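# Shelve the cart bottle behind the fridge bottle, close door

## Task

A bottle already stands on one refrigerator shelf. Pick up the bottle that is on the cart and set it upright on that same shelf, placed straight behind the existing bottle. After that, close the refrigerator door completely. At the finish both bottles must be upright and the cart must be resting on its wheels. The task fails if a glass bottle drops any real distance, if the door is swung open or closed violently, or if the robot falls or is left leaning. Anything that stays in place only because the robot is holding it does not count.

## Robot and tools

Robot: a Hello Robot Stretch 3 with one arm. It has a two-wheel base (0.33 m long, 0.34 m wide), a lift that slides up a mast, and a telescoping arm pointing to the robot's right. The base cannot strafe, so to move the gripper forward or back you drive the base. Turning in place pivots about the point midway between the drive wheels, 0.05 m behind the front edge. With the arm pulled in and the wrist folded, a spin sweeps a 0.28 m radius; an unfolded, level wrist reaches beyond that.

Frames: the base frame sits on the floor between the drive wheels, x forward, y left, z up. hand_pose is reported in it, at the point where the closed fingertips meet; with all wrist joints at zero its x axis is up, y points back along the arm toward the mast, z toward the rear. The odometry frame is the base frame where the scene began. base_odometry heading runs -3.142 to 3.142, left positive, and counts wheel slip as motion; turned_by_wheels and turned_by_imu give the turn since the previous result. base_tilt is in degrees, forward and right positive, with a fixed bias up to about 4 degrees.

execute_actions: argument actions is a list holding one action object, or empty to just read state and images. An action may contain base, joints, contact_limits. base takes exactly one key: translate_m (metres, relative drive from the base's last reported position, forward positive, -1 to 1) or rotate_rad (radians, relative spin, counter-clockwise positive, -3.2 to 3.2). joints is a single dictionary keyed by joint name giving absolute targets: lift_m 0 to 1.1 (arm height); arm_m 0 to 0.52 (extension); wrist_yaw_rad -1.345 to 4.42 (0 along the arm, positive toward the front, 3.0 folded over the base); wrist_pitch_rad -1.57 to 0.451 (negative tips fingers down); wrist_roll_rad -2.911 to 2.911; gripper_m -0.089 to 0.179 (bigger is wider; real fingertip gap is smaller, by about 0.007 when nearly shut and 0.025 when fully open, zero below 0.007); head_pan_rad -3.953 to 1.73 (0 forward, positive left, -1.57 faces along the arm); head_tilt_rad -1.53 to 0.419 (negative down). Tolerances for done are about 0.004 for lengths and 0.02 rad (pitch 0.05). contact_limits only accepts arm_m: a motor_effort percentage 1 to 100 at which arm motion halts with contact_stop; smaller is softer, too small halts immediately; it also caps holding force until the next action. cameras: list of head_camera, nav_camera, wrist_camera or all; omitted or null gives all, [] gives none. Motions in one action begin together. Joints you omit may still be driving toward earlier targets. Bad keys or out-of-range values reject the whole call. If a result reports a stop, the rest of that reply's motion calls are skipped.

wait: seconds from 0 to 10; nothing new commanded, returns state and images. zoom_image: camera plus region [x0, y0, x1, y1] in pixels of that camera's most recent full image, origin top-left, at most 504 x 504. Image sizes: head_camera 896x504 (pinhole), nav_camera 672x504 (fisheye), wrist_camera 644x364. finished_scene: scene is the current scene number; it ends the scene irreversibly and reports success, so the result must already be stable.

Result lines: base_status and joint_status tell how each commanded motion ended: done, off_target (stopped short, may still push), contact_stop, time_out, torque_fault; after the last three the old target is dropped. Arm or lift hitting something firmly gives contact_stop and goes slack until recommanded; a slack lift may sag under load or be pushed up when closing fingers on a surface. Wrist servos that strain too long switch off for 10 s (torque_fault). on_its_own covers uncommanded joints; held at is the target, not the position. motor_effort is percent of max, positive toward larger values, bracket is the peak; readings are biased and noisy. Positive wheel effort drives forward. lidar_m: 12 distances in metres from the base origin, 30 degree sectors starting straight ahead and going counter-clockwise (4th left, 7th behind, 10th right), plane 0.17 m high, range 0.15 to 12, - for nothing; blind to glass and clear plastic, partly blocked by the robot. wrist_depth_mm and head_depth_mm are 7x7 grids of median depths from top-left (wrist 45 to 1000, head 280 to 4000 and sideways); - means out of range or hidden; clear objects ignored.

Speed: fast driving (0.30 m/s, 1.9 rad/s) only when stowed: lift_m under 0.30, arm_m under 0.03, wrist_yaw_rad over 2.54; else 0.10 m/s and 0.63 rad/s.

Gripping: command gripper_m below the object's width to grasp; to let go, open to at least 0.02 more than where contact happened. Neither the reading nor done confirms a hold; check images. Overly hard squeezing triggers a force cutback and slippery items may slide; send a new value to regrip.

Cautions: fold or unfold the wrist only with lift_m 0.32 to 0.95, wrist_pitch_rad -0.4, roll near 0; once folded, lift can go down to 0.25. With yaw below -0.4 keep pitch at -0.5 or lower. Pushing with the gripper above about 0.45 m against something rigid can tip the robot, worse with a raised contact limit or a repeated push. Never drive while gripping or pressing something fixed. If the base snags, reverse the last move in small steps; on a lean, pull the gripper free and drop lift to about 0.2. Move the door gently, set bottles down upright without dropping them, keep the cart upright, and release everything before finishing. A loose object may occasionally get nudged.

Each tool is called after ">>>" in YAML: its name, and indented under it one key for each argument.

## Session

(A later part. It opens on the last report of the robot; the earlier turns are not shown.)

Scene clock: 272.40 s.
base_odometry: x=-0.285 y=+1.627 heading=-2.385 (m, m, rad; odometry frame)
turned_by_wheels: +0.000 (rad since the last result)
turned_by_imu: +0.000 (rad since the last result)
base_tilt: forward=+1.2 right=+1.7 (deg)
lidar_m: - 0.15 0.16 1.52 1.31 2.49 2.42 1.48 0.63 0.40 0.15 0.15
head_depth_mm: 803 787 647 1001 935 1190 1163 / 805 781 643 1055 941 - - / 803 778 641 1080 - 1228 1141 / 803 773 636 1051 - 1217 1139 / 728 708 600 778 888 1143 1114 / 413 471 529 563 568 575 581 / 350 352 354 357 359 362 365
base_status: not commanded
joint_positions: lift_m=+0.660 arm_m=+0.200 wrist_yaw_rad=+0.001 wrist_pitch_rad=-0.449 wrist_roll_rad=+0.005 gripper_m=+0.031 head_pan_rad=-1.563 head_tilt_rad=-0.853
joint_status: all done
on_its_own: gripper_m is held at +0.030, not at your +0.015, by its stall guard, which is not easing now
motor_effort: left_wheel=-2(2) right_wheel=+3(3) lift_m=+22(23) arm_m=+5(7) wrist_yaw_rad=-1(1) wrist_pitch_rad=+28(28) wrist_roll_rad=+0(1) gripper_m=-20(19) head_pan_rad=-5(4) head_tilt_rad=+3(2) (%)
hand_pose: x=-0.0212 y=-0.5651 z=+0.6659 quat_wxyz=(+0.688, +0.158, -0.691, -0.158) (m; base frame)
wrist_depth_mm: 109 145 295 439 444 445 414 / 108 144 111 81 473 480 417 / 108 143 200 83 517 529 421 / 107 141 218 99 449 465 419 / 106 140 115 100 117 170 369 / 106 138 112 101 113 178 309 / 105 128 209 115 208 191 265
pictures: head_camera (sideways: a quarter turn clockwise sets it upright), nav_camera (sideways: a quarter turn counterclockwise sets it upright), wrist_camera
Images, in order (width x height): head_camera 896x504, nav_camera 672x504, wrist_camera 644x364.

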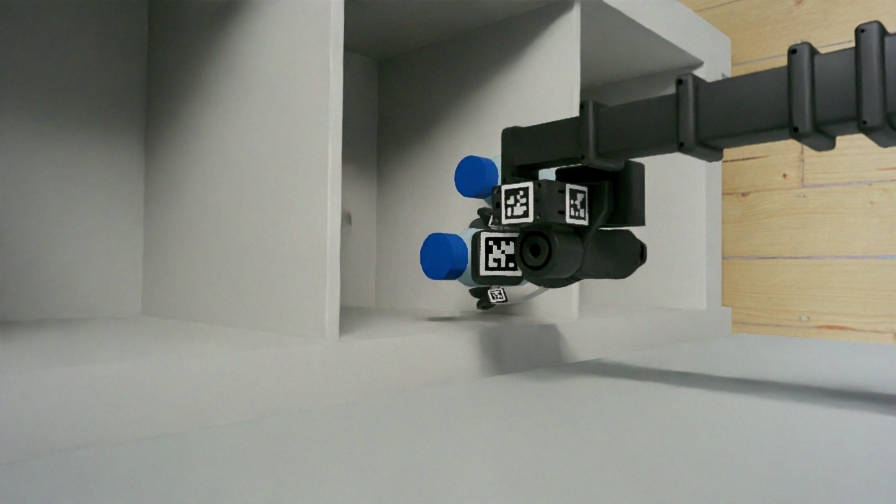

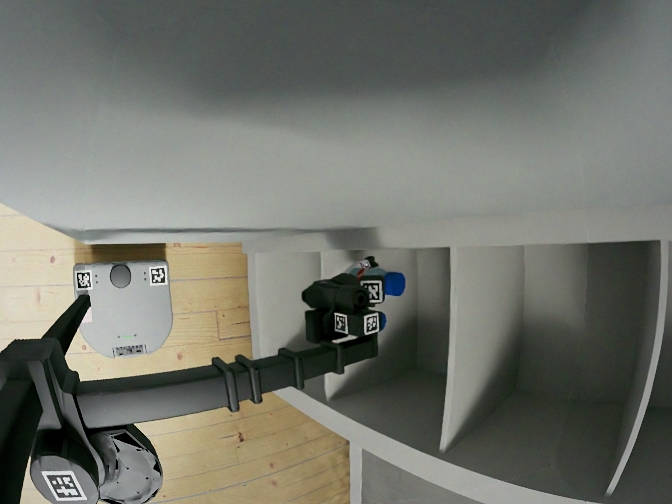

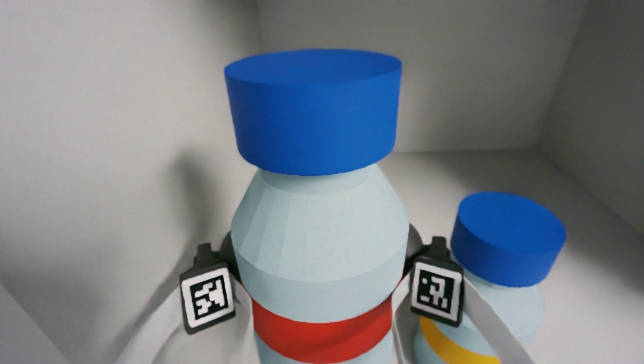

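>>> execute_actions:
  actions:
    - {"joints":{"arm_m":0.36,"lift_m":0.645},"contact_limits":{"arm_m":12}}
  cameras: ["wrist_camera","head_camera"]

>>> execute_actions:
  actions:
    - {"joints":{"wrist_yaw_rad":-0.25,"arm_m":0.37,"lift_m":0.625}}
  cameras: ["wrist_camera","head_camera"]

Scene clock: 284.70 s.
base_odometry: x=-0.285 y=+1.627 heading=-2.385 (m, m, rad; odometry frame)
turned_by_wheels: +0.000 (rad since the last result)
turned_by_imu: +0.001 (rad since the last result)
base_tilt: forward=+1.3 right=+1.7 (deg)
lidar_m: - 0.15 0.16 1.51 1.31 2.49 2.41 1.48 0.63 0.40 0.15 0.15
head_depth_mm: 807 789 648 1006 937 1187 1167 / 808 786 642 1058 938 - - / 802 775 640 - 905 1221 1140 / 804 771 637 - 944 1215 1139 / 729 704 597 780 884 1146 1119 / 414 471 527 562 570 576 582 / 350 352 354 357 359 362 365
base_status: not commanded
joint_positions: lift_m=+0.645 arm_m=+0.360 wrist_yaw_rad=+0.001 wrist_pitch_rad=-0.449 wrist_roll_rad=+0.005 gripper_m=+0.031 head_pan_rad=-1.563 head_tilt_rad=-0.853
joint_status: all done
on_its_own: gripper_m is held at +0.030, not at your +0.015, by its stall guard, which is not easing now
motor_effort: left_wheel=-2(3) right_wheel=+3(3) lift_m=+22(22) arm_m=+5(5) wrist_yaw_rad=-1(1) wrist_pitch_rad=+28(28) wrist_roll_rad=+0(1) gripper_m=-20(19) head_pan_rad=-4(4) head_tilt_rad=+2(2) (%)
contact_limits: arm_m 12 (drawing in: default 32, maximum 52; extending or still: default 44, maximum 71)
hand_pose: x=-0.0212 y=-0.7251 z=+0.6509 quat_wxyz=(+0.688, +0.158, -0.691, -0.158) (m; base frame)
wrist_depth_mm: 105 140 285 299 299 298 301 / 104 139 111 81 319 326 326 / 104 137 191 83 349 357 358 / 103 136 209 99 383 395 387 / 103 135 115 100 117 352 344 / 102 133 112 101 113 294 288 / 101 124 201 115 246 252 248
pictures: head_camera (sideways: a quarter turn clockwise sets it upright), wrist_camera
Images, in order (width x height): head_camera 896x504, wrist_camera 644x364.

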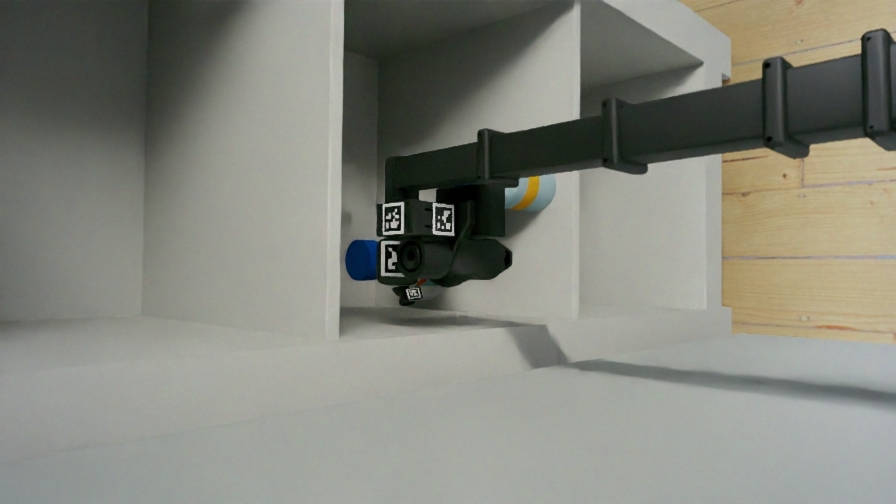

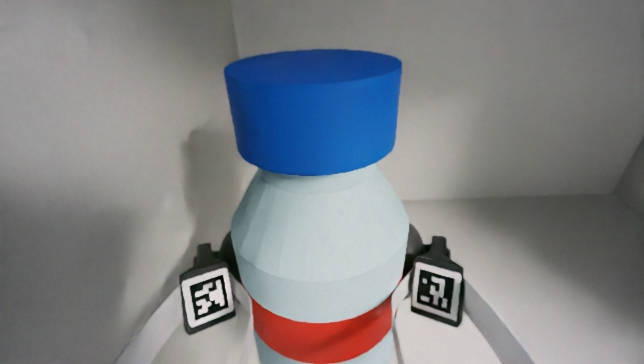

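Scene clock: 285.63 s.
base_odometry: x=-0.285 y=+1.627 heading=-2.385 (m, m, rad; odometry frame)
turned_by_wheels: +0.000 (rad since the last result)
turned_by_imu: +0.000 (rad since the last result)
base_tilt: forward=+1.3 right=+1.8 (deg)
lidar_m: - 0.15 0.16 1.51 1.31 2.49 2.41 1.48 0.63 0.40 0.15 0.15
head_depth_mm: 806 791 647 1005 931 1188 1148 / 803 784 645 1058 952 1226 - / 802 777 640 1119 915 1227 1146 / 802 776 634 - 948 1226 1136 / 729 705 602 780 886 1156 1116 / 414 471 527 562 567 575 583 / 350 352 354 357 359 362 365
base_status: not commanded
joint_positions: lift_m=+0.625 arm_m=+0.370 wrist_yaw_rad=-0.247 wrist_pitch_rad=-0.449 wrist_roll_rad=+0.005 gripper_m=+0.031 head_pan_rad=-1.563 head_tilt_rad=-0.853
joint_status: all done
on_its_own: gripper_m is held at +0.030, not at your +0.015, by its stall guard, which is not easing now
motor_effort: left_wheel=-2(3) right_wheel=+3(3) lift_m=+22(22) arm_m=+5(6) wrist_yaw_rad=-2(5) wrist_pitch_rad=+27(28) wrist_roll_rad=-1(1) gripper_m=-19(20) head_pan_rad=-4(4) head_tilt_rad=+2(1) (%)
hand_pose: x=-0.0755 y=-0.7284 z=+0.6309 quat_wxyz=(+0.663, +0.071, -0.705, -0.242) (m; base frame)
wrist_depth_mm: 210 266 284 302 323 350 302 / 200 284 112 81 350 381 311 / 190 302 314 83 386 412 321 / 182 294 353 99 390 395 328 / 173 271 115 100 117 322 309 / 166 249 112 101 113 269 266 / 159 218 230 115 227 232 229
pictures: head_camera (sideways: a quarter turn clockwise sets it upright), wrist_camera
Images, in order (width x height): head_camera 896x504, wrist_camera 644x364.

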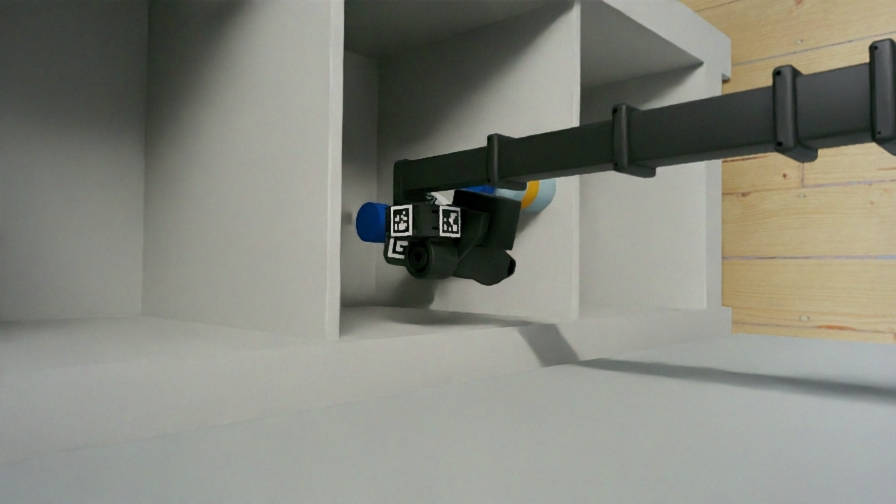

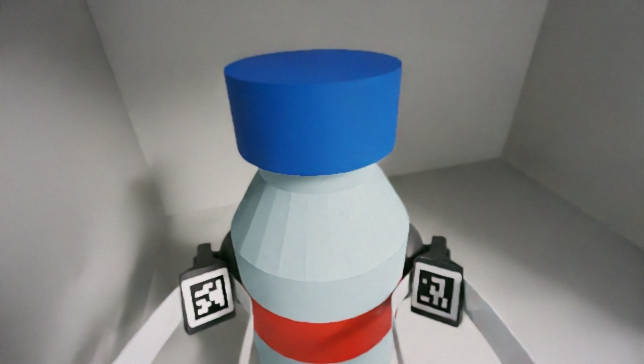

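>>> execute_actions:
  actions:
    - {"joints":{"arm_m":0.385,"lift_m":0.595}}
  cameras: ["nav_camera","head_camera"]

>>> execute_actions:
  actions:
    - {"joints":{"lift_m":0.575}}
  cameras: ["wrist_camera","head_camera"]

Scene clock: 293.63 s.
base_odometry: x=-0.285 y=+1.627 heading=-2.385 (m, m, rad; odometry frame)
turned_by_wheels: +0.000 (rad since the last result)
turned_by_imu: +0.001 (rad since the last result)
base_tilt: forward=+1.3 right=+1.8 (deg)
lidar_m: - 0.15 0.16 1.51 1.31 2.49 2.41 1.48 0.63 0.40 0.15 0.15
head_depth_mm: 807 786 647 1012 935 1186 1149 / 803 785 644 1057 951 1226 - / 803 778 639 1068 1272 1225 1141 / 805 774 635 1072 949 1228 1142 / 728 707 601 782 891 1144 1109 / 413 471 528 563 569 575 582 / 350 352 354 356 360 362 365
base_status: not commanded
joint_positions: lift_m=+0.595 arm_m=+0.385 wrist_yaw_rad=-0.248 wrist_pitch_rad=-0.449 wrist_roll_rad=+0.005 gripper_m=+0.031 head_pan_rad=-1.563 head_tilt_rad=-0.853
joint_status: all done
on_its_own: gripper_m is held at +0.030, not at your +0.015, by its stall guard, which is not easing now
motor_effort: left_wheel=-2(2) right_wheel=+3(3) lift_m=+22(22) arm_m=+5(7) wrist_yaw_rad=-2(2) wrist_pitch_rad=+27(28) wrist_roll_rad=-1(0) gripper_m=-20(18) head_pan_rad=-4(5) head_tilt_rad=+2(1) (%)
hand_pose: x=-0.0756 y=-0.7433 z=+0.6009 quat_wxyz=(+0.663, +0.071, -0.705, -0.242) (m; base frame)
wrist_depth_mm: 209 251 271 287 309 333 304 / 199 270 111 81 338 364 311 / 191 290 301 83 370 396 318 / 181 292 331 99 336 347 315 / 173 269 115 100 117 278 275 / 165 235 112 101 113 234 231 / 158 202 200 115 196 200 198
pictures: head_camera (sideways: a quarter turn clockwise sets it upright), nav_camera (sideways: a quarter turn counterclockwise sets it upright)
Images, in order (width x height): head_camera 896x504, nav_camera 672x504.

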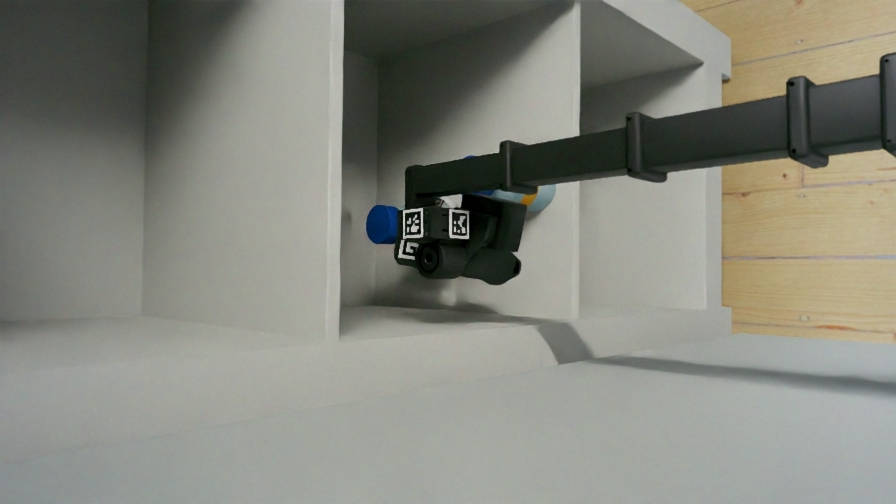

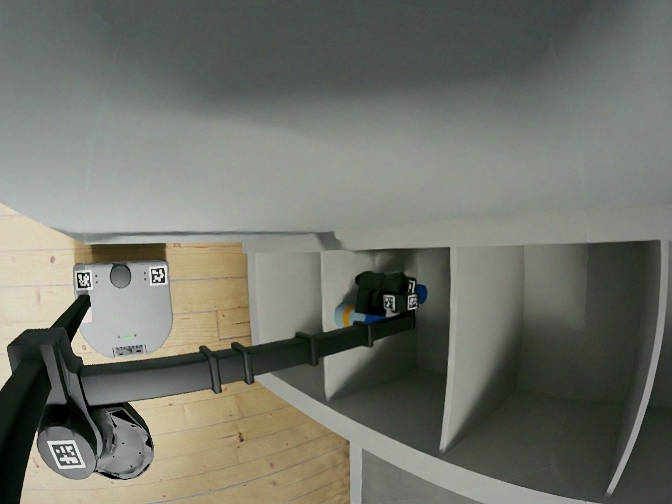

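Scene clock: 294.57 s.
base_odometry: x=-0.285 y=+1.627 heading=-2.385 (m, m, rad; odometry frame)
turned_by_wheels: +0.000 (rad since the last result)
turned_by_imu: +0.000 (rad since the last result)
base_tilt: forward=+1.3 right=+1.7 (deg)
lidar_m: - 0.15 0.16 1.51 1.31 2.49 2.41 1.48 0.63 0.40 0.15 0.15
head_depth_mm: 804 788 647 1005 931 1189 1149 / 805 786 643 1056 951 1234 - / 806 779 641 1079 1266 1229 1150 / 804 773 635 1078 941 1223 1136 / 729 706 601 781 884 1139 1117 / 413 470 527 561 568 574 581 / 351 352 354 356 358 362 366
base_status: not commanded
joint_positions: lift_m=+0.575 arm_m=+0.385 wrist_yaw_rad=-0.248 wrist_pitch_rad=-0.449 wrist_roll_rad=+0.005 gripper_m=+0.031 head_pan_rad=-1.563 head_tilt_rad=-0.853
joint_status: all done
on_its_own: gripper_m is held at +0.030, not at your +0.015, by its stall guard, which is not easing now
motor_effort: left_wheel=-2(2) right_wheel=+3(4) lift_m=+22(23) arm_m=+5(5) wrist_yaw_rad=-2(2) wrist_pitch_rad=+27(28) wrist_roll_rad=-1(0) gripper_m=-20(19) head_pan_rad=-4(5) head_tilt_rad=+2(2) (%)
hand_pose: x=-0.0756 y=-0.7433 z=+0.5809 quat_wxyz=(+0.663, +0.071, -0.705, -0.242) (m; base frame)
wrist_depth_mm: 210 252 269 287 309 333 304 / 199 268 112 81 337 368 312 / 190 289 302 83 366 388 321 / 181 295 313 99 302 311 303 / 173 250 115 100 117 251 247 / 165 217 112 101 113 210 207 / 158 187 179 115 176 180 178
pictures: head_camera (sideways: a quarter turn clockwise sets it upright), wrist_camera
Images, in order (width x height): head_camera 896x504, wrist_camera 644x364.

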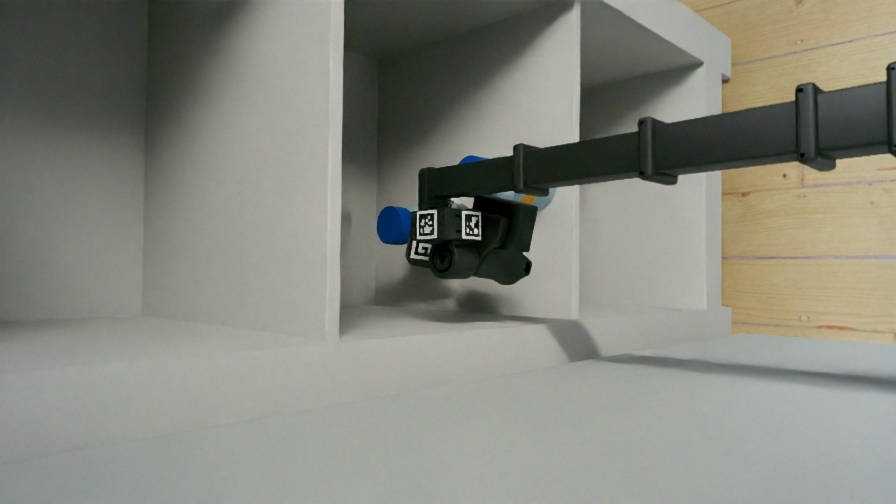

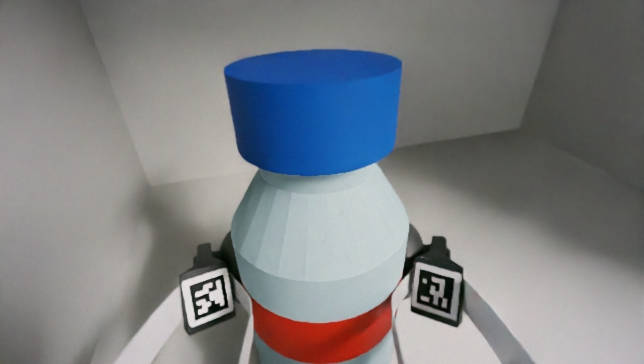

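>>> execute_actions:
  actions:
    - {"joints":{"lift_m":0.562}}
  cameras: []

>>> execute_actions:
  actions:
    - {"joints":{"gripper_m":0.095}}
  cameras: ["wrist_camera"]

Scene clock: 299.10 s.
base_odometry: x=-0.285 y=+1.627 heading=-2.385 (m, m, rad; odometry frame)
turned_by_wheels: +0.000 (rad since the last result)
turned_by_imu: +0.001 (rad since the last result)
base_tilt: forward=+1.5 right=+1.6 (deg)
lidar_m: - 0.15 0.16 1.51 1.31 2.49 2.41 1.48 0.63 0.41 0.15 0.15
head_depth_mm: 809 790 648 1006 932 1187 1152 / 805 784 644 1055 950 1230 1162 / 805 779 640 1090 1273 1227 1154 / 800 772 637 1062 1264 1231 1140 / 730 705 599 780 889 1142 1112 / 413 471 528 560 569 574 582 / 350 352 354 357 359 362 365
base_status: not commanded
joint_positions: lift_m=+0.562 arm_m=+0.385 wrist_yaw_rad=-0.248 wrist_pitch_rad=-0.433 wrist_roll_rad=+0.005 gripper_m=+0.031 head_pan_rad=-1.563 head_tilt_rad=-0.853
joint_status: all done
on_its_own: gripper_m is held at +0.030, not at your +0.015, by its stall guard, which is not easing now
motor_effort: left_wheel=-2(2) right_wheel=+3(4) lift_m=+20(22) arm_m=+4(4) wrist_yaw_rad=-2(2) wrist_pitch_rad=+19(27) wrist_roll_rad=-1(1) gripper_m=-20(20) head_pan_rad=-5(5) head_tilt_rad=+1(1) (%)
hand_pose: x=-0.0761 y=-0.7453 z=+0.5715 quat_wxyz=(+0.665, +0.065, -0.705, -0.237) (m; base frame)
wrist_depth_mm: 210 253 268 287 308 333 306 / 199 269 109 81 332 363 312 / 190 286 299 82 363 375 319 / 183 289 301 98 290 299 294 / 174 242 114 100 116 240 236 / 166 209 112 101 113 200 197 / 160 178 170 115 167 171 168
pictures: none
No camera images: the call's "cameras" was empty. Leave "cameras" out to get every camera's image.

Scene clock: 300.23 s.
base_odometry: x=-0.285 y=+1.627 heading=-2.385 (m, m, rad; odometry frame)
turned_by_wheels: +0.000 (rad since the last result)
turned_by_imu: +0.000 (rad since the last result)
base_tilt: forward=+1.2 right=+1.8 (deg)
lidar_m: - 0.15 0.16 1.51 1.31 2.50 2.41 1.48 0.63 0.40 0.15 0.15
head_depth_mm: 806 787 648 1003 933 1188 1155 / 804 782 643 1057 952 1234 1155 / 802 777 638 1082 1271 1231 1147 / 804 773 638 1045 1256 1224 1145 / 731 706 603 781 886 1143 1118 / 413 471 527 562 569 574 583 / 351 352 354 357 359 362 365
base_status: not commanded
joint_positions: lift_m=+0.562 arm_m=+0.385 wrist_yaw_rad=-0.248 wrist_pitch_rad=-0.420 wrist_roll_rad=+0.005 gripper_m=+0.095 head_pan_rad=-1.563 head_tilt_rad=-0.853
joint_status: all done
motor_effort: left_wheel=-3(2) right_wheel=+3(2) lift_m=+20(20) arm_m=+4(4) wrist_yaw_rad=-2(1) wrist_pitch_rad=+11(19) wrist_roll_rad=-1(1) gripper_m=+0(77) head_pan_rad=-5(4) head_tilt_rad=+2(2) (%)
hand_pose: x=-0.0765 y=-0.7470 z=+0.5744 quat_wxyz=(+0.666, +0.060, -0.706, -0.232) (m; base frame)
wrist_depth_mm: 211 252 268 287 306 331 301 / 201 267 277 96 332 365 311 / 191 285 297 85 365 387 318 / 183 296 309 100 314 308 300 / 174 247 118 104 118 246 242 / 168 213 117 105 121 204 201 / 160 181 174 120 170 174 171
pictures: wrist_camera
Images, in order (width x height): wrist_camera 644x364.

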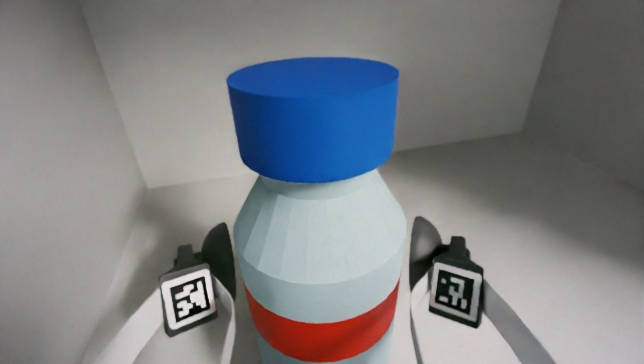

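>>> execute_actions:
  actions:
    - {"base":{"translate_m":0.015},"joints":{"arm_m":0.30,"lift_m":0.63}}
  cameras: []

>>> execute_actions:
  actions:
    - {"joints":{"gripper_m":0,"wrist_yaw_rad":0.0,"arm_m":0.27}}
  cameras: ["wrist_camera","head_camera"]

Scene clock: 308.17 s.
base_odometry: x=-0.296 y=+1.616 heading=-2.385 (m, m, rad; odometry frame)
turned_by_wheels: +0.000 (rad since the last result)
turned_by_imu: +0.001 (rad since the last result)
base_tilt: forward=+1.4 right=+1.7 (deg)
lidar_m: - - 0.15 1.55 1.34 2.50 2.43 1.48 0.64 0.35 0.15 -
head_depth_mm: 809 789 648 1035 959 1232 1176 / 805 780 642 1062 948 1240 - / 808 779 638 1113 1268 1235 1142 / 802 773 635 1108 1263 1221 1138 / 558 570 587 715 847 1048 1098 / 404 453 480 486 489 495 501 / 313 316 317 319 322 324 328
base_status: done
joint_positions: lift_m=+0.630 arm_m=+0.300 wrist_yaw_rad=-0.248 wrist_pitch_rad=-0.418 wrist_roll_rad=+0.005 gripper_m=+0.095 head_pan_rad=-1.563 head_tilt_rad=-0.853
joint_status: all done
motor_effort: left_wheel=-1(5) right_wheel=+0(11) lift_m=+26(27) arm_m=-5(6) wrist_yaw_rad=-1(2) wrist_pitch_rad=+10(12) wrist_roll_rad=-1(1) gripper_m=+0(0) head_pan_rad=-4(5) head_tilt_rad=+2(2) (%)
hand_pose: x=-0.0767 y=-0.6628 z=+0.6425 quat_wxyz=(+0.667, +0.060, -0.706, -0.232) (m; base frame)
wrist_depth_mm: 184 318 340 367 392 404 316 / 175 302 368 396 424 428 326 / 167 279 394 411 466 450 331 / 160 258 418 199 448 419 338 / 153 240 369 216 366 344 328 / 150 203 296 236 292 278 110 / 144 216 253 250 248 114 94
pictures: none
No camera images: the call's "cameras" was empty. Leave "cameras" out to get every camera's image.

Scene clock: 309.60 s.
base_odometry: x=-0.296 y=+1.616 heading=-2.385 (m, m, rad; odometry frame)
turned_by_wheels: +0.000 (rad since the last result)
turned_by_imu: +0.000 (rad since the last result)
base_tilt: forward=+1.3 right=+1.7 (deg)
lidar_m: - - 0.15 1.55 1.34 2.51 2.43 1.48 0.64 0.35 0.15 -
head_depth_mm: 809 789 647 1029 954 1225 1169 / 802 786 645 1055 955 1231 - / 807 778 642 1080 1299 1225 1149 / 806 770 633 1094 1287 1229 1138 / 558 572 589 713 850 1043 1101 / 404 453 481 484 489 497 502 / 314 315 317 319 322 325 327
base_status: not commanded
joint_positions: lift_m=+0.630 arm_m=+0.270 wrist_yaw_rad=-0.002 wrist_pitch_rad=-0.418 wrist_roll_rad=+0.005 gripper_m=+0.000 head_pan_rad=-1.563 head_tilt_rad=-0.853
joint_status: all done
motor_effort: left_wheel=-2(2) right_wheel=+2(1) lift_m=+26(26) arm_m=-5(6) wrist_yaw_rad=+2(3) wrist_pitch_rad=+10(10) wrist_roll_rad=+0(1) gripper_m=-3(79) head_pan_rad=-5(4) head_tilt_rad=+1(2) (%)
hand_pose: x=-0.0221 y=-0.6397 z=+0.6425 quat_wxyz=(+0.690, +0.146, -0.693, -0.148) (m; base frame)
wrist_depth_mm: 89 118 241 377 378 379 381 / 88 117 237 409 410 409 403 / 87 116 232 444 237 446 435 / 87 115 227 450 232 441 410 / 86 114 222 376 240 347 342 / - 113 192 - 271 287 118 / - 111 237 249 248 245 108
pictures: head_camera (sideways: a quarter turn clockwise sets it upright), wrist_camera
Images, in order (width x height): head_camera 896x504, wrist_camera 644x364.

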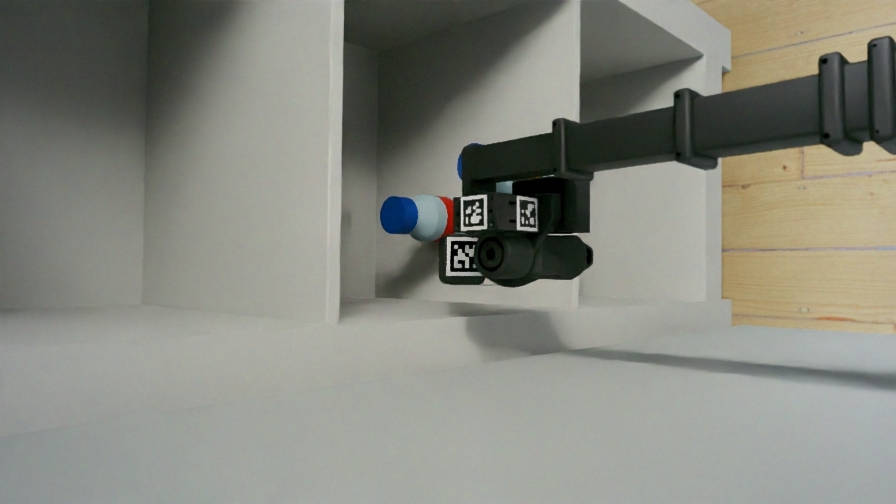

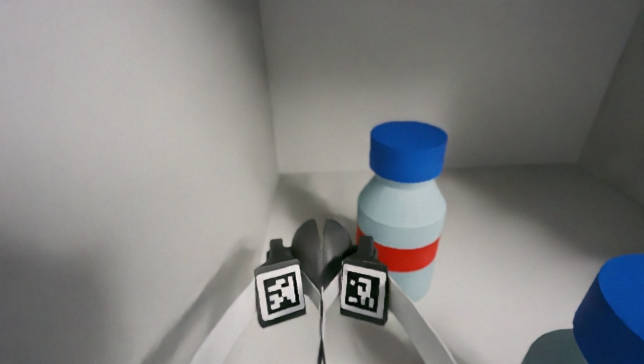

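>>> execute_actions:
  actions:
    - {"joints":{"wrist_yaw_rad":0.08,"arm_m":0.30,"lift_m":0.565}}
  cameras: []

>>> execute_actions:
  actions:
    - {"joints":{"arm_m":0.38}}
  cameras: ["wrist_camera"]

>>> execute_actions:
  actions:
    - {"base":{"translate_m":-0.02},"joints":{"wrist_yaw_rad":-0.15}}
  cameras: ["wrist_camera","head_camera"]

Scene clock: 318.10 s.
base_odometry: x=-0.296 y=+1.616 heading=-2.385 (m, m, rad; odometry frame)
turned_by_wheels: +0.000 (rad since the last result)
turned_by_imu: +0.001 (rad since the last result)
base_tilt: forward=+1.4 right=+1.8 (deg)
lidar_m: - - 0.15 1.55 1.34 2.51 2.43 1.49 0.64 0.35 0.15 -
head_depth_mm: 807 789 646 1029 953 1226 1152 / 804 787 644 1062 954 1229 1177 / 803 780 638 1054 - 1222 1151 / 802 773 638 1056 1279 1229 1140 / 559 570 588 715 849 1044 1098 / 404 453 480 484 490 495 503 / 314 315 317 319 322 324 327
base_status: not commanded
joint_positions: lift_m=+0.565 arm_m=+0.300 wrist_yaw_rad=+0.078 wrist_pitch_rad=-0.418 wrist_roll_rad=+0.005 gripper_m=+0.000 head_pan_rad=-1.563 head_tilt_rad=-0.853
joint_status: all done
motor_effort: left_wheel=-2(2) right_wheel=+2(2) lift_m=+19(20) arm_m=+5(5) wrist_yaw_rad=+2(3) wrist_pitch_rad=+10(10) wrist_roll_rad=-1(0) gripper_m=-3(2) head_pan_rad=-4(4) head_tilt_rad=+1(1) (%)
hand_pose: x=-0.0041 y=-0.6684 z=+0.5779 quat_wxyz=(+0.695, +0.173, -0.687, -0.120) (m; base frame)
wrist_depth_mm: - 89 158 350 344 334 335 / - 89 159 373 364 152 361 / - 89 159 398 385 168 386 / - 89 159 325 191 175 312 / - 89 160 271 205 231 247 / - 89 144 - 209 207 205 / - 89 173 180 180 177 175
pictures: none
No camera images: the call's "cameras" was empty. Leave "cameras" out to get every camera's image.

Scene clock: 319.90 s.
base_odometry: x=-0.296 y=+1.616 heading=-2.385 (m, m, rad; odometry frame)
turned_by_wheels: +0.000 (rad since the last result)
turned_by_imu: +0.000 (rad since the last result)
base_tilt: forward=+1.2 right=+1.8 (deg)
lidar_m: - - 0.15 1.54 1.35 2.51 2.43 1.48 0.64 0.35 0.15 -
head_depth_mm: 808 790 646 1036 955 1229 1149 / 803 785 643 1059 957 1236 1160 / 804 774 640 1077 1265 1234 1138 / 805 773 635 1108 945 1227 1136 / 557 571 587 716 849 1054 1099 / 404 453 480 483 490 497 503 / 314 316 318 319 322 324 327
base_status: not commanded
joint_positions: lift_m=+0.565 arm_m=+0.380 wrist_yaw_rad=+0.078 wrist_pitch_rad=-0.418 wrist_roll_rad=+0.005 gripper_m=+0.000 head_pan_rad=-1.563 head_tilt_rad=-0.853
joint_status: all done
motor_effort: left_wheel=-2(1) right_wheel=+2(2) lift_m=+18(19) arm_m=+5(3) wrist_yaw_rad=+2(2) wrist_pitch_rad=+10(10) wrist_roll_rad=-1(1) gripper_m=-2(2) head_pan_rad=-5(4) head_tilt_rad=+1(2) (%)
hand_pose: x=-0.0040 y=-0.7484 z=+0.5779 quat_wxyz=(+0.695, +0.173, -0.687, -0.120) (m; base frame)
wrist_depth_mm: - 86 153 278 274 269 264 / - 86 154 301 296 114 98 / - 86 155 327 324 96 80 / - 86 155 324 322 105 87 / - 86 155 271 244 106 99 / - 87 140 - 147 106 99 / - 87 172 180 170 115 115
pictures: wrist_camera
Images, in order (width x height): wrist_camera 644x364.

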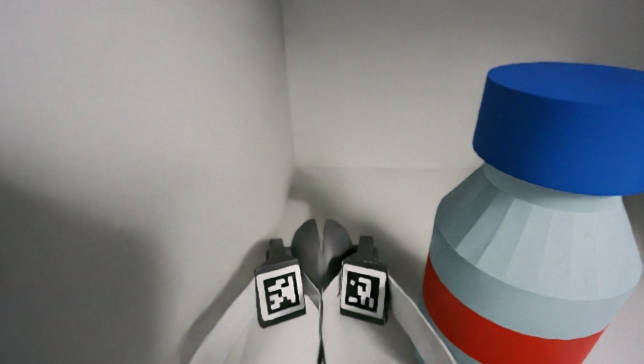

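Scene clock: 321.37 s.
base_odometry: x=-0.282 y=+1.630 heading=-2.385 (m, m, rad; odometry frame)
turned_by_wheels: +0.000 (rad since the last result)
turned_by_imu: +0.000 (rad since the last result)
base_tilt: forward=+1.3 right=+1.8 (deg)
lidar_m: - 0.15 0.17 1.50 1.30 2.49 2.41 1.48 0.63 0.42 0.16 0.15
head_depth_mm: 807 788 648 1006 931 1239 1157 / 807 783 642 1052 948 1238 1163 / 806 777 640 1051 1265 1224 1137 / 802 773 636 1106 1267 1230 1138 / 774 706 611 841 900 1167 1117 / 418 471 526 590 596 601 609 / 366 368 371 373 375 378 382
base_status: done
joint_positions: lift_m=+0.565 arm_m=+0.380 wrist_yaw_rad=-0.141 wrist_pitch_rad=-0.418 wrist_roll_rad=+0.005 gripper_m=+0.000 head_pan_rad=-1.563 head_tilt_rad=-0.853
joint_status: all done
motor_effort: left_wheel=+0(7) right_wheel=-2(21) lift_m=+20(19) arm_m=+4(5) wrist_yaw_rad=-7(17) wrist_pitch_rad=+10(10) wrist_roll_rad=-1(0) gripper_m=-2(4) head_pan_rad=-4(5) head_tilt_rad=+1(2) (%)
hand_pose: x=-0.0532 y=-0.7469 z=+0.5779 quat_wxyz=(+0.678, +0.097, -0.702, -0.196) (m; base frame)
wrist_depth_mm: 156 243 273 283 294 307 313 / 152 233 294 306 306 102 318 / 148 226 317 332 111 88 313 / 149 216 331 328 125 97 306 / 146 208 262 271 117 106 246 / 142 201 217 - 117 108 205 / 138 178 183 180 141 125 176
pictures: head_camera (sideways: a quarter turn clockwise sets it upright), wrist_camera
Images, in order (width x height): head_camera 896x504, wrist_camera 644x364.

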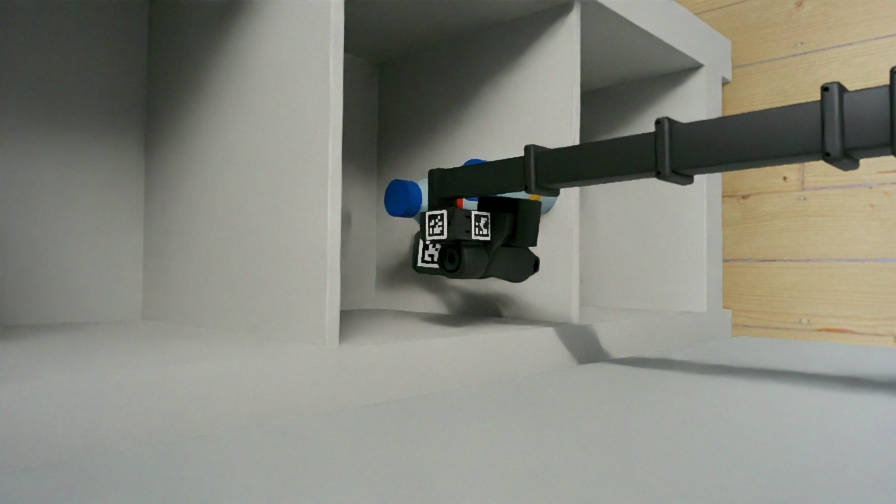

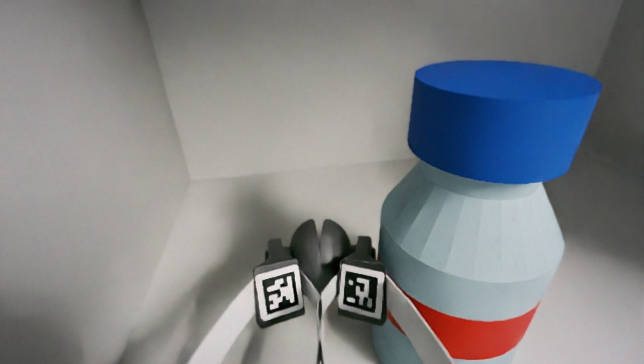

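>>> execute_actions:
  actions:
    - {"joints":{"wrist_yaw_rad":-0.27}}
  cameras: ["wrist_camera","head_camera"]

>>> execute_actions:
  actions:
    - {"joints":{"wrist_yaw_rad":0.0}}
  cameras: []

>>> execute_actions:
  actions:
    - {"joints":{"arm_m":0.0,"lift_m":0.59}}
  cameras: ["wrist_camera","head_camera"]

Scene clock: 328.83 s.
base_odometry: x=-0.282 y=+1.630 heading=-2.385 (m, m, rad; odometry frame)
turned_by_wheels: +0.000 (rad since the last result)
turned_by_imu: +0.001 (rad since the last result)
base_tilt: forward=+1.3 right=+1.7 (deg)
lidar_m: - 0.15 0.17 1.50 1.30 2.49 2.41 1.48 0.63 0.42 0.16 0.15
head_depth_mm: 805 786 648 1002 931 1235 1154 / 804 787 645 1058 951 1238 1169 / 804 780 639 996 1273 1229 1138 / 804 772 636 1105 1266 1222 1135 / 773 707 612 844 901 1169 1118 / 419 473 527 590 593 602 609 / 367 368 371 373 377 379 382
base_status: not commanded
joint_positions: lift_m=+0.565 arm_m=+0.380 wrist_yaw_rad=-0.260 wrist_pitch_rad=-0.418 wrist_roll_rad=+0.005 gripper_m=+0.000 head_pan_rad=-1.563 head_tilt_rad=-0.853
joint_status: all done
motor_effort: left_wheel=+0(0) right_wheel=-2(3) lift_m=+19(20) arm_m=+4(4) wrist_yaw_rad=-8(11) wrist_pitch_rad=+10(10) wrist_roll_rad=-1(1) gripper_m=-3(3) head_pan_rad=-5(4) head_tilt_rad=+1(2) (%)
hand_pose: x=-0.0793 y=-0.7415 z=+0.5779 quat_wxyz=(+0.665, +0.055, -0.706, -0.236) (m; base frame)
wrist_depth_mm: 230 255 272 294 317 340 294 / 218 274 294 316 325 102 282 / 207 293 317 343 114 92 287 / 197 305 331 329 127 107 295 / 188 255 261 272 120 109 247 / 180 218 216 - 121 112 206 / 172 185 182 180 146 134 175
pictures: head_camera (sideways: a quarter turn clockwise sets it upright), wrist_camera
Images, in order (width x height): head_camera 896x504, wrist_camera 644x364.

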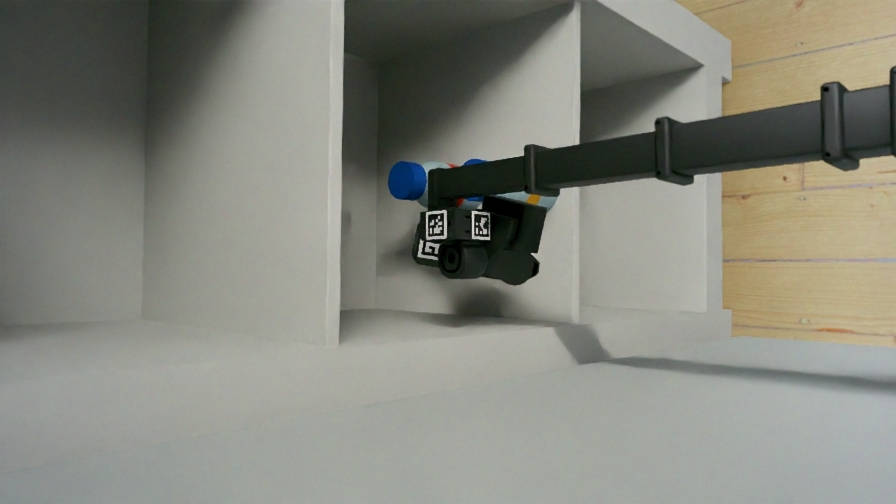

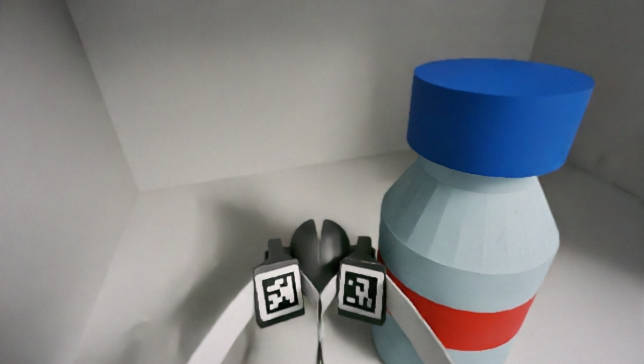

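Scene clock: 329.77 s.
base_odometry: x=-0.282 y=+1.630 heading=-2.385 (m, m, rad; odometry frame)
turned_by_wheels: +0.000 (rad since the last result)
turned_by_imu: +0.000 (rad since the last result)
base_tilt: forward=+1.2 right=+1.8 (deg)
lidar_m: - 0.15 0.17 1.50 1.31 2.48 2.41 1.48 0.63 0.42 0.16 0.15
head_depth_mm: 808 790 647 1004 932 1233 1150 / 807 783 643 1057 951 1235 1177 / 804 779 639 1002 1272 1226 1138 / 804 773 635 1106 1105 1220 1139 / 773 707 611 846 897 1160 1122 / 419 472 527 592 595 604 609 / 368 369 371 373 376 378 382
base_status: not commanded
joint_positions: lift_m=+0.565 arm_m=+0.380 wrist_yaw_rad=-0.003 wrist_pitch_rad=-0.418 wrist_roll_rad=+0.005 gripper_m=+0.000 head_pan_rad=-1.563 head_tilt_rad=-0.853
joint_status: all done
motor_effort: left_wheel=-1(2) right_wheel=+3(3) lift_m=+19(19) arm_m=+4(4) wrist_yaw_rad=+3(7) wrist_pitch_rad=+10(10) wrist_roll_rad=-1(0) gripper_m=-3(2) head_pan_rad=-4(5) head_tilt_rad=+2(1) (%)
hand_pose: x=-0.0221 y=-0.7491 z=+0.5779 quat_wxyz=(+0.690, +0.146, -0.693, -0.148) (m; base frame)
wrist_depth_mm: 109 150 270 278 278 280 281 / 109 148 291 300 302 302 294 / 108 147 293 327 329 332 98 / 110 146 287 326 322 317 104 / 109 144 249 270 254 233 102 / 108 143 216 - 211 139 100 / 107 141 183 180 179 139 105
pictures: none
No camera images: the call's "cameras" was empty. Leave "cameras" out to get every camera's image.

Scene clock: 333.77 s.
base_odometry: x=-0.282 y=+1.630 heading=-2.385 (m, m, rad; odometry frame)
turned_by_wheels: +0.000 (rad since the last result)
turned_by_imu: +0.001 (rad since the last result)
base_tilt: forward=+1.2 right=+1.9 (deg)
lidar_m: - 0.15 0.17 1.50 1.30 2.49 2.41 1.48 0.63 0.42 0.16 0.15
head_depth_mm: 806 793 647 1003 935 1231 1146 / 804 783 644 1057 952 1231 1197 / 806 780 639 937 928 1220 - / 803 772 636 1048 949 - - / 775 708 613 842 898 1170 1116 / 419 472 527 589 595 604 611 / 367 368 370 373 376 379 382
base_status: not commanded
joint_positions: lift_m=+0.590 arm_m=+0.001 wrist_yaw_rad=-0.001 wrist_pitch_rad=-0.418 wrist_roll_rad=+0.005 gripper_m=+0.000 head_pan_rad=-1.563 head_tilt_rad=-0.853
joint_status: all done
joint sent to its limit — the command would take arm_m past its lower limit, so that joint was sent only as far as its limit.
motor_effort: left_wheel=-1(2) right_wheel=+3(2) lift_m=+27(29) arm_m=-5(5) wrist_yaw_rad=+1(3) wrist_pitch_rad=+10(10) wrist_roll_rad=-1(1) gripper_m=-3(3) head_pan_rad=-5(4) head_tilt_rad=+1(2) (%)
hand_pose: x=-0.0218 y=-0.3708 z=+0.6025 quat_wxyz=(+0.690, +0.146, -0.693, -0.148) (m; base frame)
wrist_depth_mm: 171 226 327 618 617 600 401 / 171 241 324 672 313 600 403 / 170 258 316 522 326 495 407 / 168 233 309 380 350 366 356 / 167 231 336 680 868 623 410 / 166 230 355 - 741 632 415 / 165 228 406 631 625 592 438
pictures: head_camera (sideways: a quarter turn clockwise sets it upright), wrist_camera
Images, in order (width x height): head_camera 896x504, wrist_camera 644x364.

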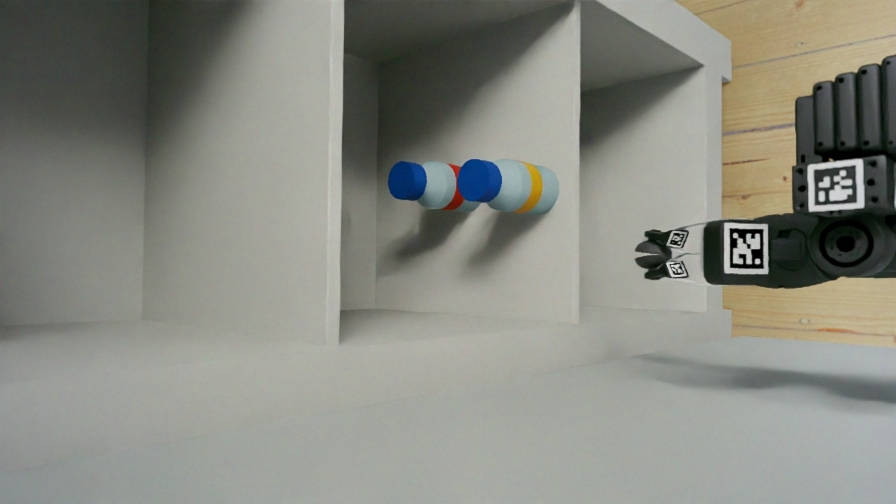

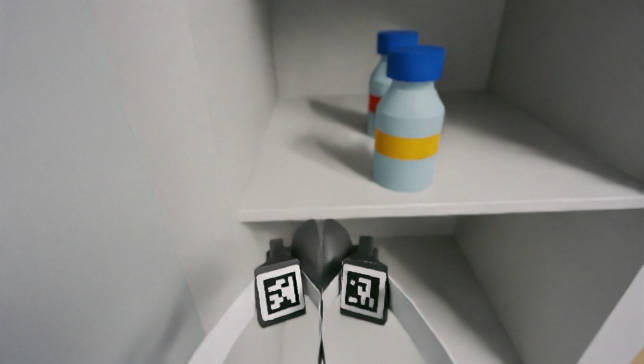

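>>> execute_actions:
  actions:
    - {"base":{"translate_m":-0.2},"joints":{"wrist_pitch_rad":-1.5,"lift_m":0.45}}
  cameras: []

>>> execute_actions:
  actions:
    - {"base":{"rotate_rad":1.57}}
  cameras: []

>>> execute_actions:
  actions:
    - {"base":{"translate_m":0.42}}
  cameras: []

>>> execute_actions:
  actions:
    - {"base":{"rotate_rad":-1.57},"joints":{"head_pan_rad":-1.0,"head_tilt_rad":-1.1}}
  cameras: ["nav_camera"]

Scene clock: 349.27 s.
base_odometry: x=-0.136 y=+1.767 heading=-2.385 (m, m, rad; odometry frame)
turned_by_wheels: +0.000 (rad since the last result)
turned_by_imu: +0.001 (rad since the last result)
base_tilt: forward=+1.2 right=+1.7 (deg)
lidar_m: 0.32 0.33 2.77 1.21 1.25 2.28 2.21 1.48 0.53 0.73 0.44 0.33
head_depth_mm: 495 494 559 692 1511 1315 1154 / 721 712 621 715 847 1273 1162 / 802 781 643 1021 943 1218 1175 / 799 772 636 1050 942 1213 1171 / 799 768 633 928 899 1210 1136 / 795 764 629 1040 937 1205 1134 / 783 758 625 884 892 1026 1058
base_status: done
joint_positions: lift_m=+0.450 arm_m=+0.001 wrist_yaw_rad=-0.001 wrist_pitch_rad=-1.495 wrist_roll_rad=+0.005 gripper_m=+0.000 head_pan_rad=-1.563 head_tilt_rad=-0.853
joint_status: all done
motor_effort: left_wheel=-2(7) right_wheel=+3(4) lift_m=+19(21) arm_m=-5(5) wrist_yaw_rad=+1(1) wrist_pitch_rad=-3(8) wrist_roll_rad=+0(1) gripper_m=-3(3) head_pan_rad=-5(4) head_tilt_rad=+1(1) (%)
hand_pose: x=-0.0216 y=-0.1416 z=+0.3316 quat_wxyz=(+0.517, +0.479, -0.520, -0.483) (m; base frame)
wrist_depth_mm: 411 483 478 489 483 485 481 / 399 490 485 486 489 489 484 / 398 491 492 488 484 487 489 / 398 496 493 491 497 493 491 / 393 496 494 - - 495 496 / 396 497 498 - - - 502 / 398 503 504 - - - 508
pictures: none
No camera images: the call's "cameras" was empty. Leave "cameras" out to get every camera's image.

Scene clock: 352.70 s.
base_odometry: x=-0.136 y=+1.767 heading=-0.815 (m, m, rad; odometry frame)
turned_by_wheels: +1.570 (rad since the last result)
turned_by_imu: +1.562 (rad since the last result)
base_tilt: forward=+1.3 right=+1.8 (deg)
lidar_m: 1.21 1.25 2.29 2.20 1.48 0.53 0.72 0.44 0.33 0.32 0.33 2.77
head_depth_mm: - 291 331 401 510 695 1094 / - 291 331 399 507 693 1047 / - 292 330 399 504 691 967 / - 292 328 397 502 685 925 / - 291 328 397 501 684 1063 / - 291 327 396 500 757 1137 / - 290 326 395 1458 1283 1122
base_status: done
joint_positions: lift_m=+0.450 arm_m=+0.001 wrist_yaw_rad=-0.001 wrist_pitch_rad=-1.495 wrist_roll_rad=+0.005 gripper_m=+0.000 head_pan_rad=-1.563 head_tilt_rad=-0.853
joint_status: not commanded
motor_effort: left_wheel=-2(7) right_wheel=+4(8) lift_m=+19(20) arm_m=-5(5) wrist_yaw_rad=+1(1) wrist_pitch_rad=-2(2) wrist_roll_rad=-1(0) gripper_m=-3(2) head_pan_rad=-4(3) head_tilt_rad=+2(1) (%)
hand_pose: x=-0.0216 y=-0.1416 z=+0.3316 quat_wxyz=(+0.517, +0.479, -0.520, -0.483) (m; base frame)
wrist_depth_mm: 489 293 276 283 291 300 304 / 486 489 436 490 486 484 483 / 485 492 492 490 488 488 487 / 492 499 494 493 490 489 492 / 498 497 501 - - 496 498 / 501 503 499 - - - 502 / 507 504 509 - - - 504
pictures: none
No camera images: the call's "cameras" was empty. Leave "cameras" out to get every camera's image.

Scene clock: 357.90 s.
base_odometry: x=+0.152 y=+1.462 heading=-0.815 (m, m, rad; odometry frame)
turned_by_wheels: +0.000 (rad since the last result)
turned_by_imu: +0.000 (rad since the last result)
base_tilt: forward=+1.2 right=+1.8 (deg)
lidar_m: 0.86 0.80 2.27 2.20 2.07 0.95 0.94 0.45 0.43 2.57 2.22 2.35
head_depth_mm: 2283 2609 2237 1821 1523 831 1097 / 2275 2583 2224 1799 1504 1301 1127 / 2264 2557 2228 1799 1505 1310 1175 / 2283 2547 2211 1782 1507 1298 1182 / 2275 2588 2183 1789 1496 1293 1137 / 2255 2578 2198 1769 1483 1292 1133 / 2285 2517 2185 1759 1479 1279 1131
base_status: done
joint_positions: lift_m=+0.450 arm_m=+0.001 wrist_yaw_rad=-0.001 wrist_pitch_rad=-1.495 wrist_roll_rad=+0.005 gripper_m=+0.000 head_pan_rad=-1.563 head_tilt_rad=-0.853
joint_status: not commanded
motor_effort: left_wheel=-3(5) right_wheel=+3(9) lift_m=+20(20) arm_m=-5(5) wrist_yaw_rad=+1(1) wrist_pitch_rad=-2(2) wrist_roll_rad=+0(1) gripper_m=-3(3) head_pan_rad=-4(4) head_tilt_rad=+2(2) (%)
hand_pose: x=-0.0216 y=-0.1416 z=+0.3316 quat_wxyz=(+0.517, +0.479, -0.520, -0.483) (m; base frame)
wrist_depth_mm: 479 485 479 481 483 479 329 / 483 486 490 487 485 484 483 / 491 489 492 492 493 485 488 / 493 494 496 491 492 492 491 / 496 502 502 - - 496 494 / 506 508 503 - - - 502 / 512 507 507 - - - 505
pictures: none
No camera images: the call's "cameras" was empty. Leave "cameras" out to get every camera's image.

Scene clock: 361.33 s.
base_odometry: x=+0.152 y=+1.462 heading=-2.385 (m, m, rad; odometry frame)
turned_by_wheels: -1.570 (rad since the last result)
turned_by_imu: -1.561 (rad since the last result)
base_tilt: forward=+1.2 right=+1.8 (deg)
lidar_m: 2.57 2.22 2.35 0.85 0.80 2.28 2.21 2.07 0.95 0.94 0.45 0.43
head_depth_mm: 1115 1153 1530 1429 1347 1221 1113 / 883 1110 1499 1473 1344 1232 - / 720 925 1275 1487 1336 1244 - / 586 714 917 1282 1332 1234 - / 493 581 710 908 1270 1207 1109 / 426 491 591 792 1305 1198 1101 / 381 454 1566 1461 1309 1192 1091
base_status: done
joint_positions: lift_m=+0.450 arm_m=+0.001 wrist_yaw_rad=-0.001 wrist_pitch_rad=-1.496 wrist_roll_rad=+0.005 gripper_m=+0.000 head_pan_rad=-1.007 head_tilt_rad=-1.086
joint_status: all done
motor_effort: left_wheel=+2(5) right_wheel=-4(7) lift_m=+19(19) arm_m=-5(5) wrist_yaw_rad=+1(1) wrist_pitch_rad=-2(2) wrist_roll_rad=+0(1) gripper_m=-2(3) head_pan_rad=+5(47) head_tilt_rad=-5(19) (%)
hand_pose: x=-0.0216 y=-0.1415 z=+0.3316 quat_wxyz=(+0.517, +0.479, -0.520, -0.483) (m; base frame)
wrist_depth_mm: 407 481 486 481 483 481 480 / 407 486 488 488 480 487 487 / 488 487 488 489 489 488 490 / 489 492 498 487 489 494 494 / 499 495 501 - - 494 493 / 502 504 501 - - - 497 / 506 504 503 - - - 503
pictures: nav_camera (sideways: a quarter turn counterclockwise sets it upright)
Images, in order (width x height): nav_camera 672x504.

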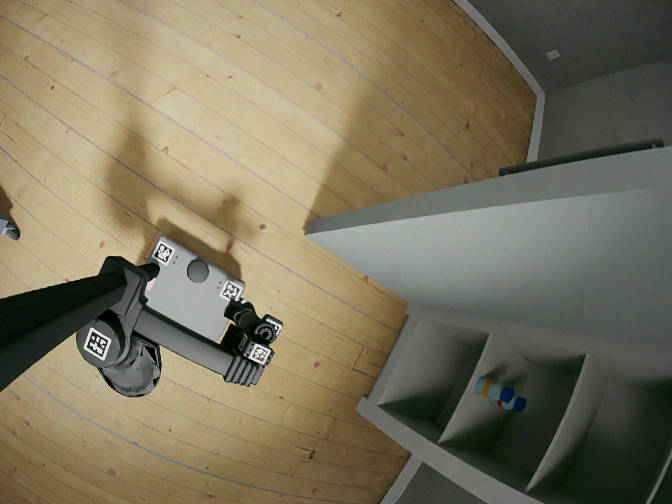

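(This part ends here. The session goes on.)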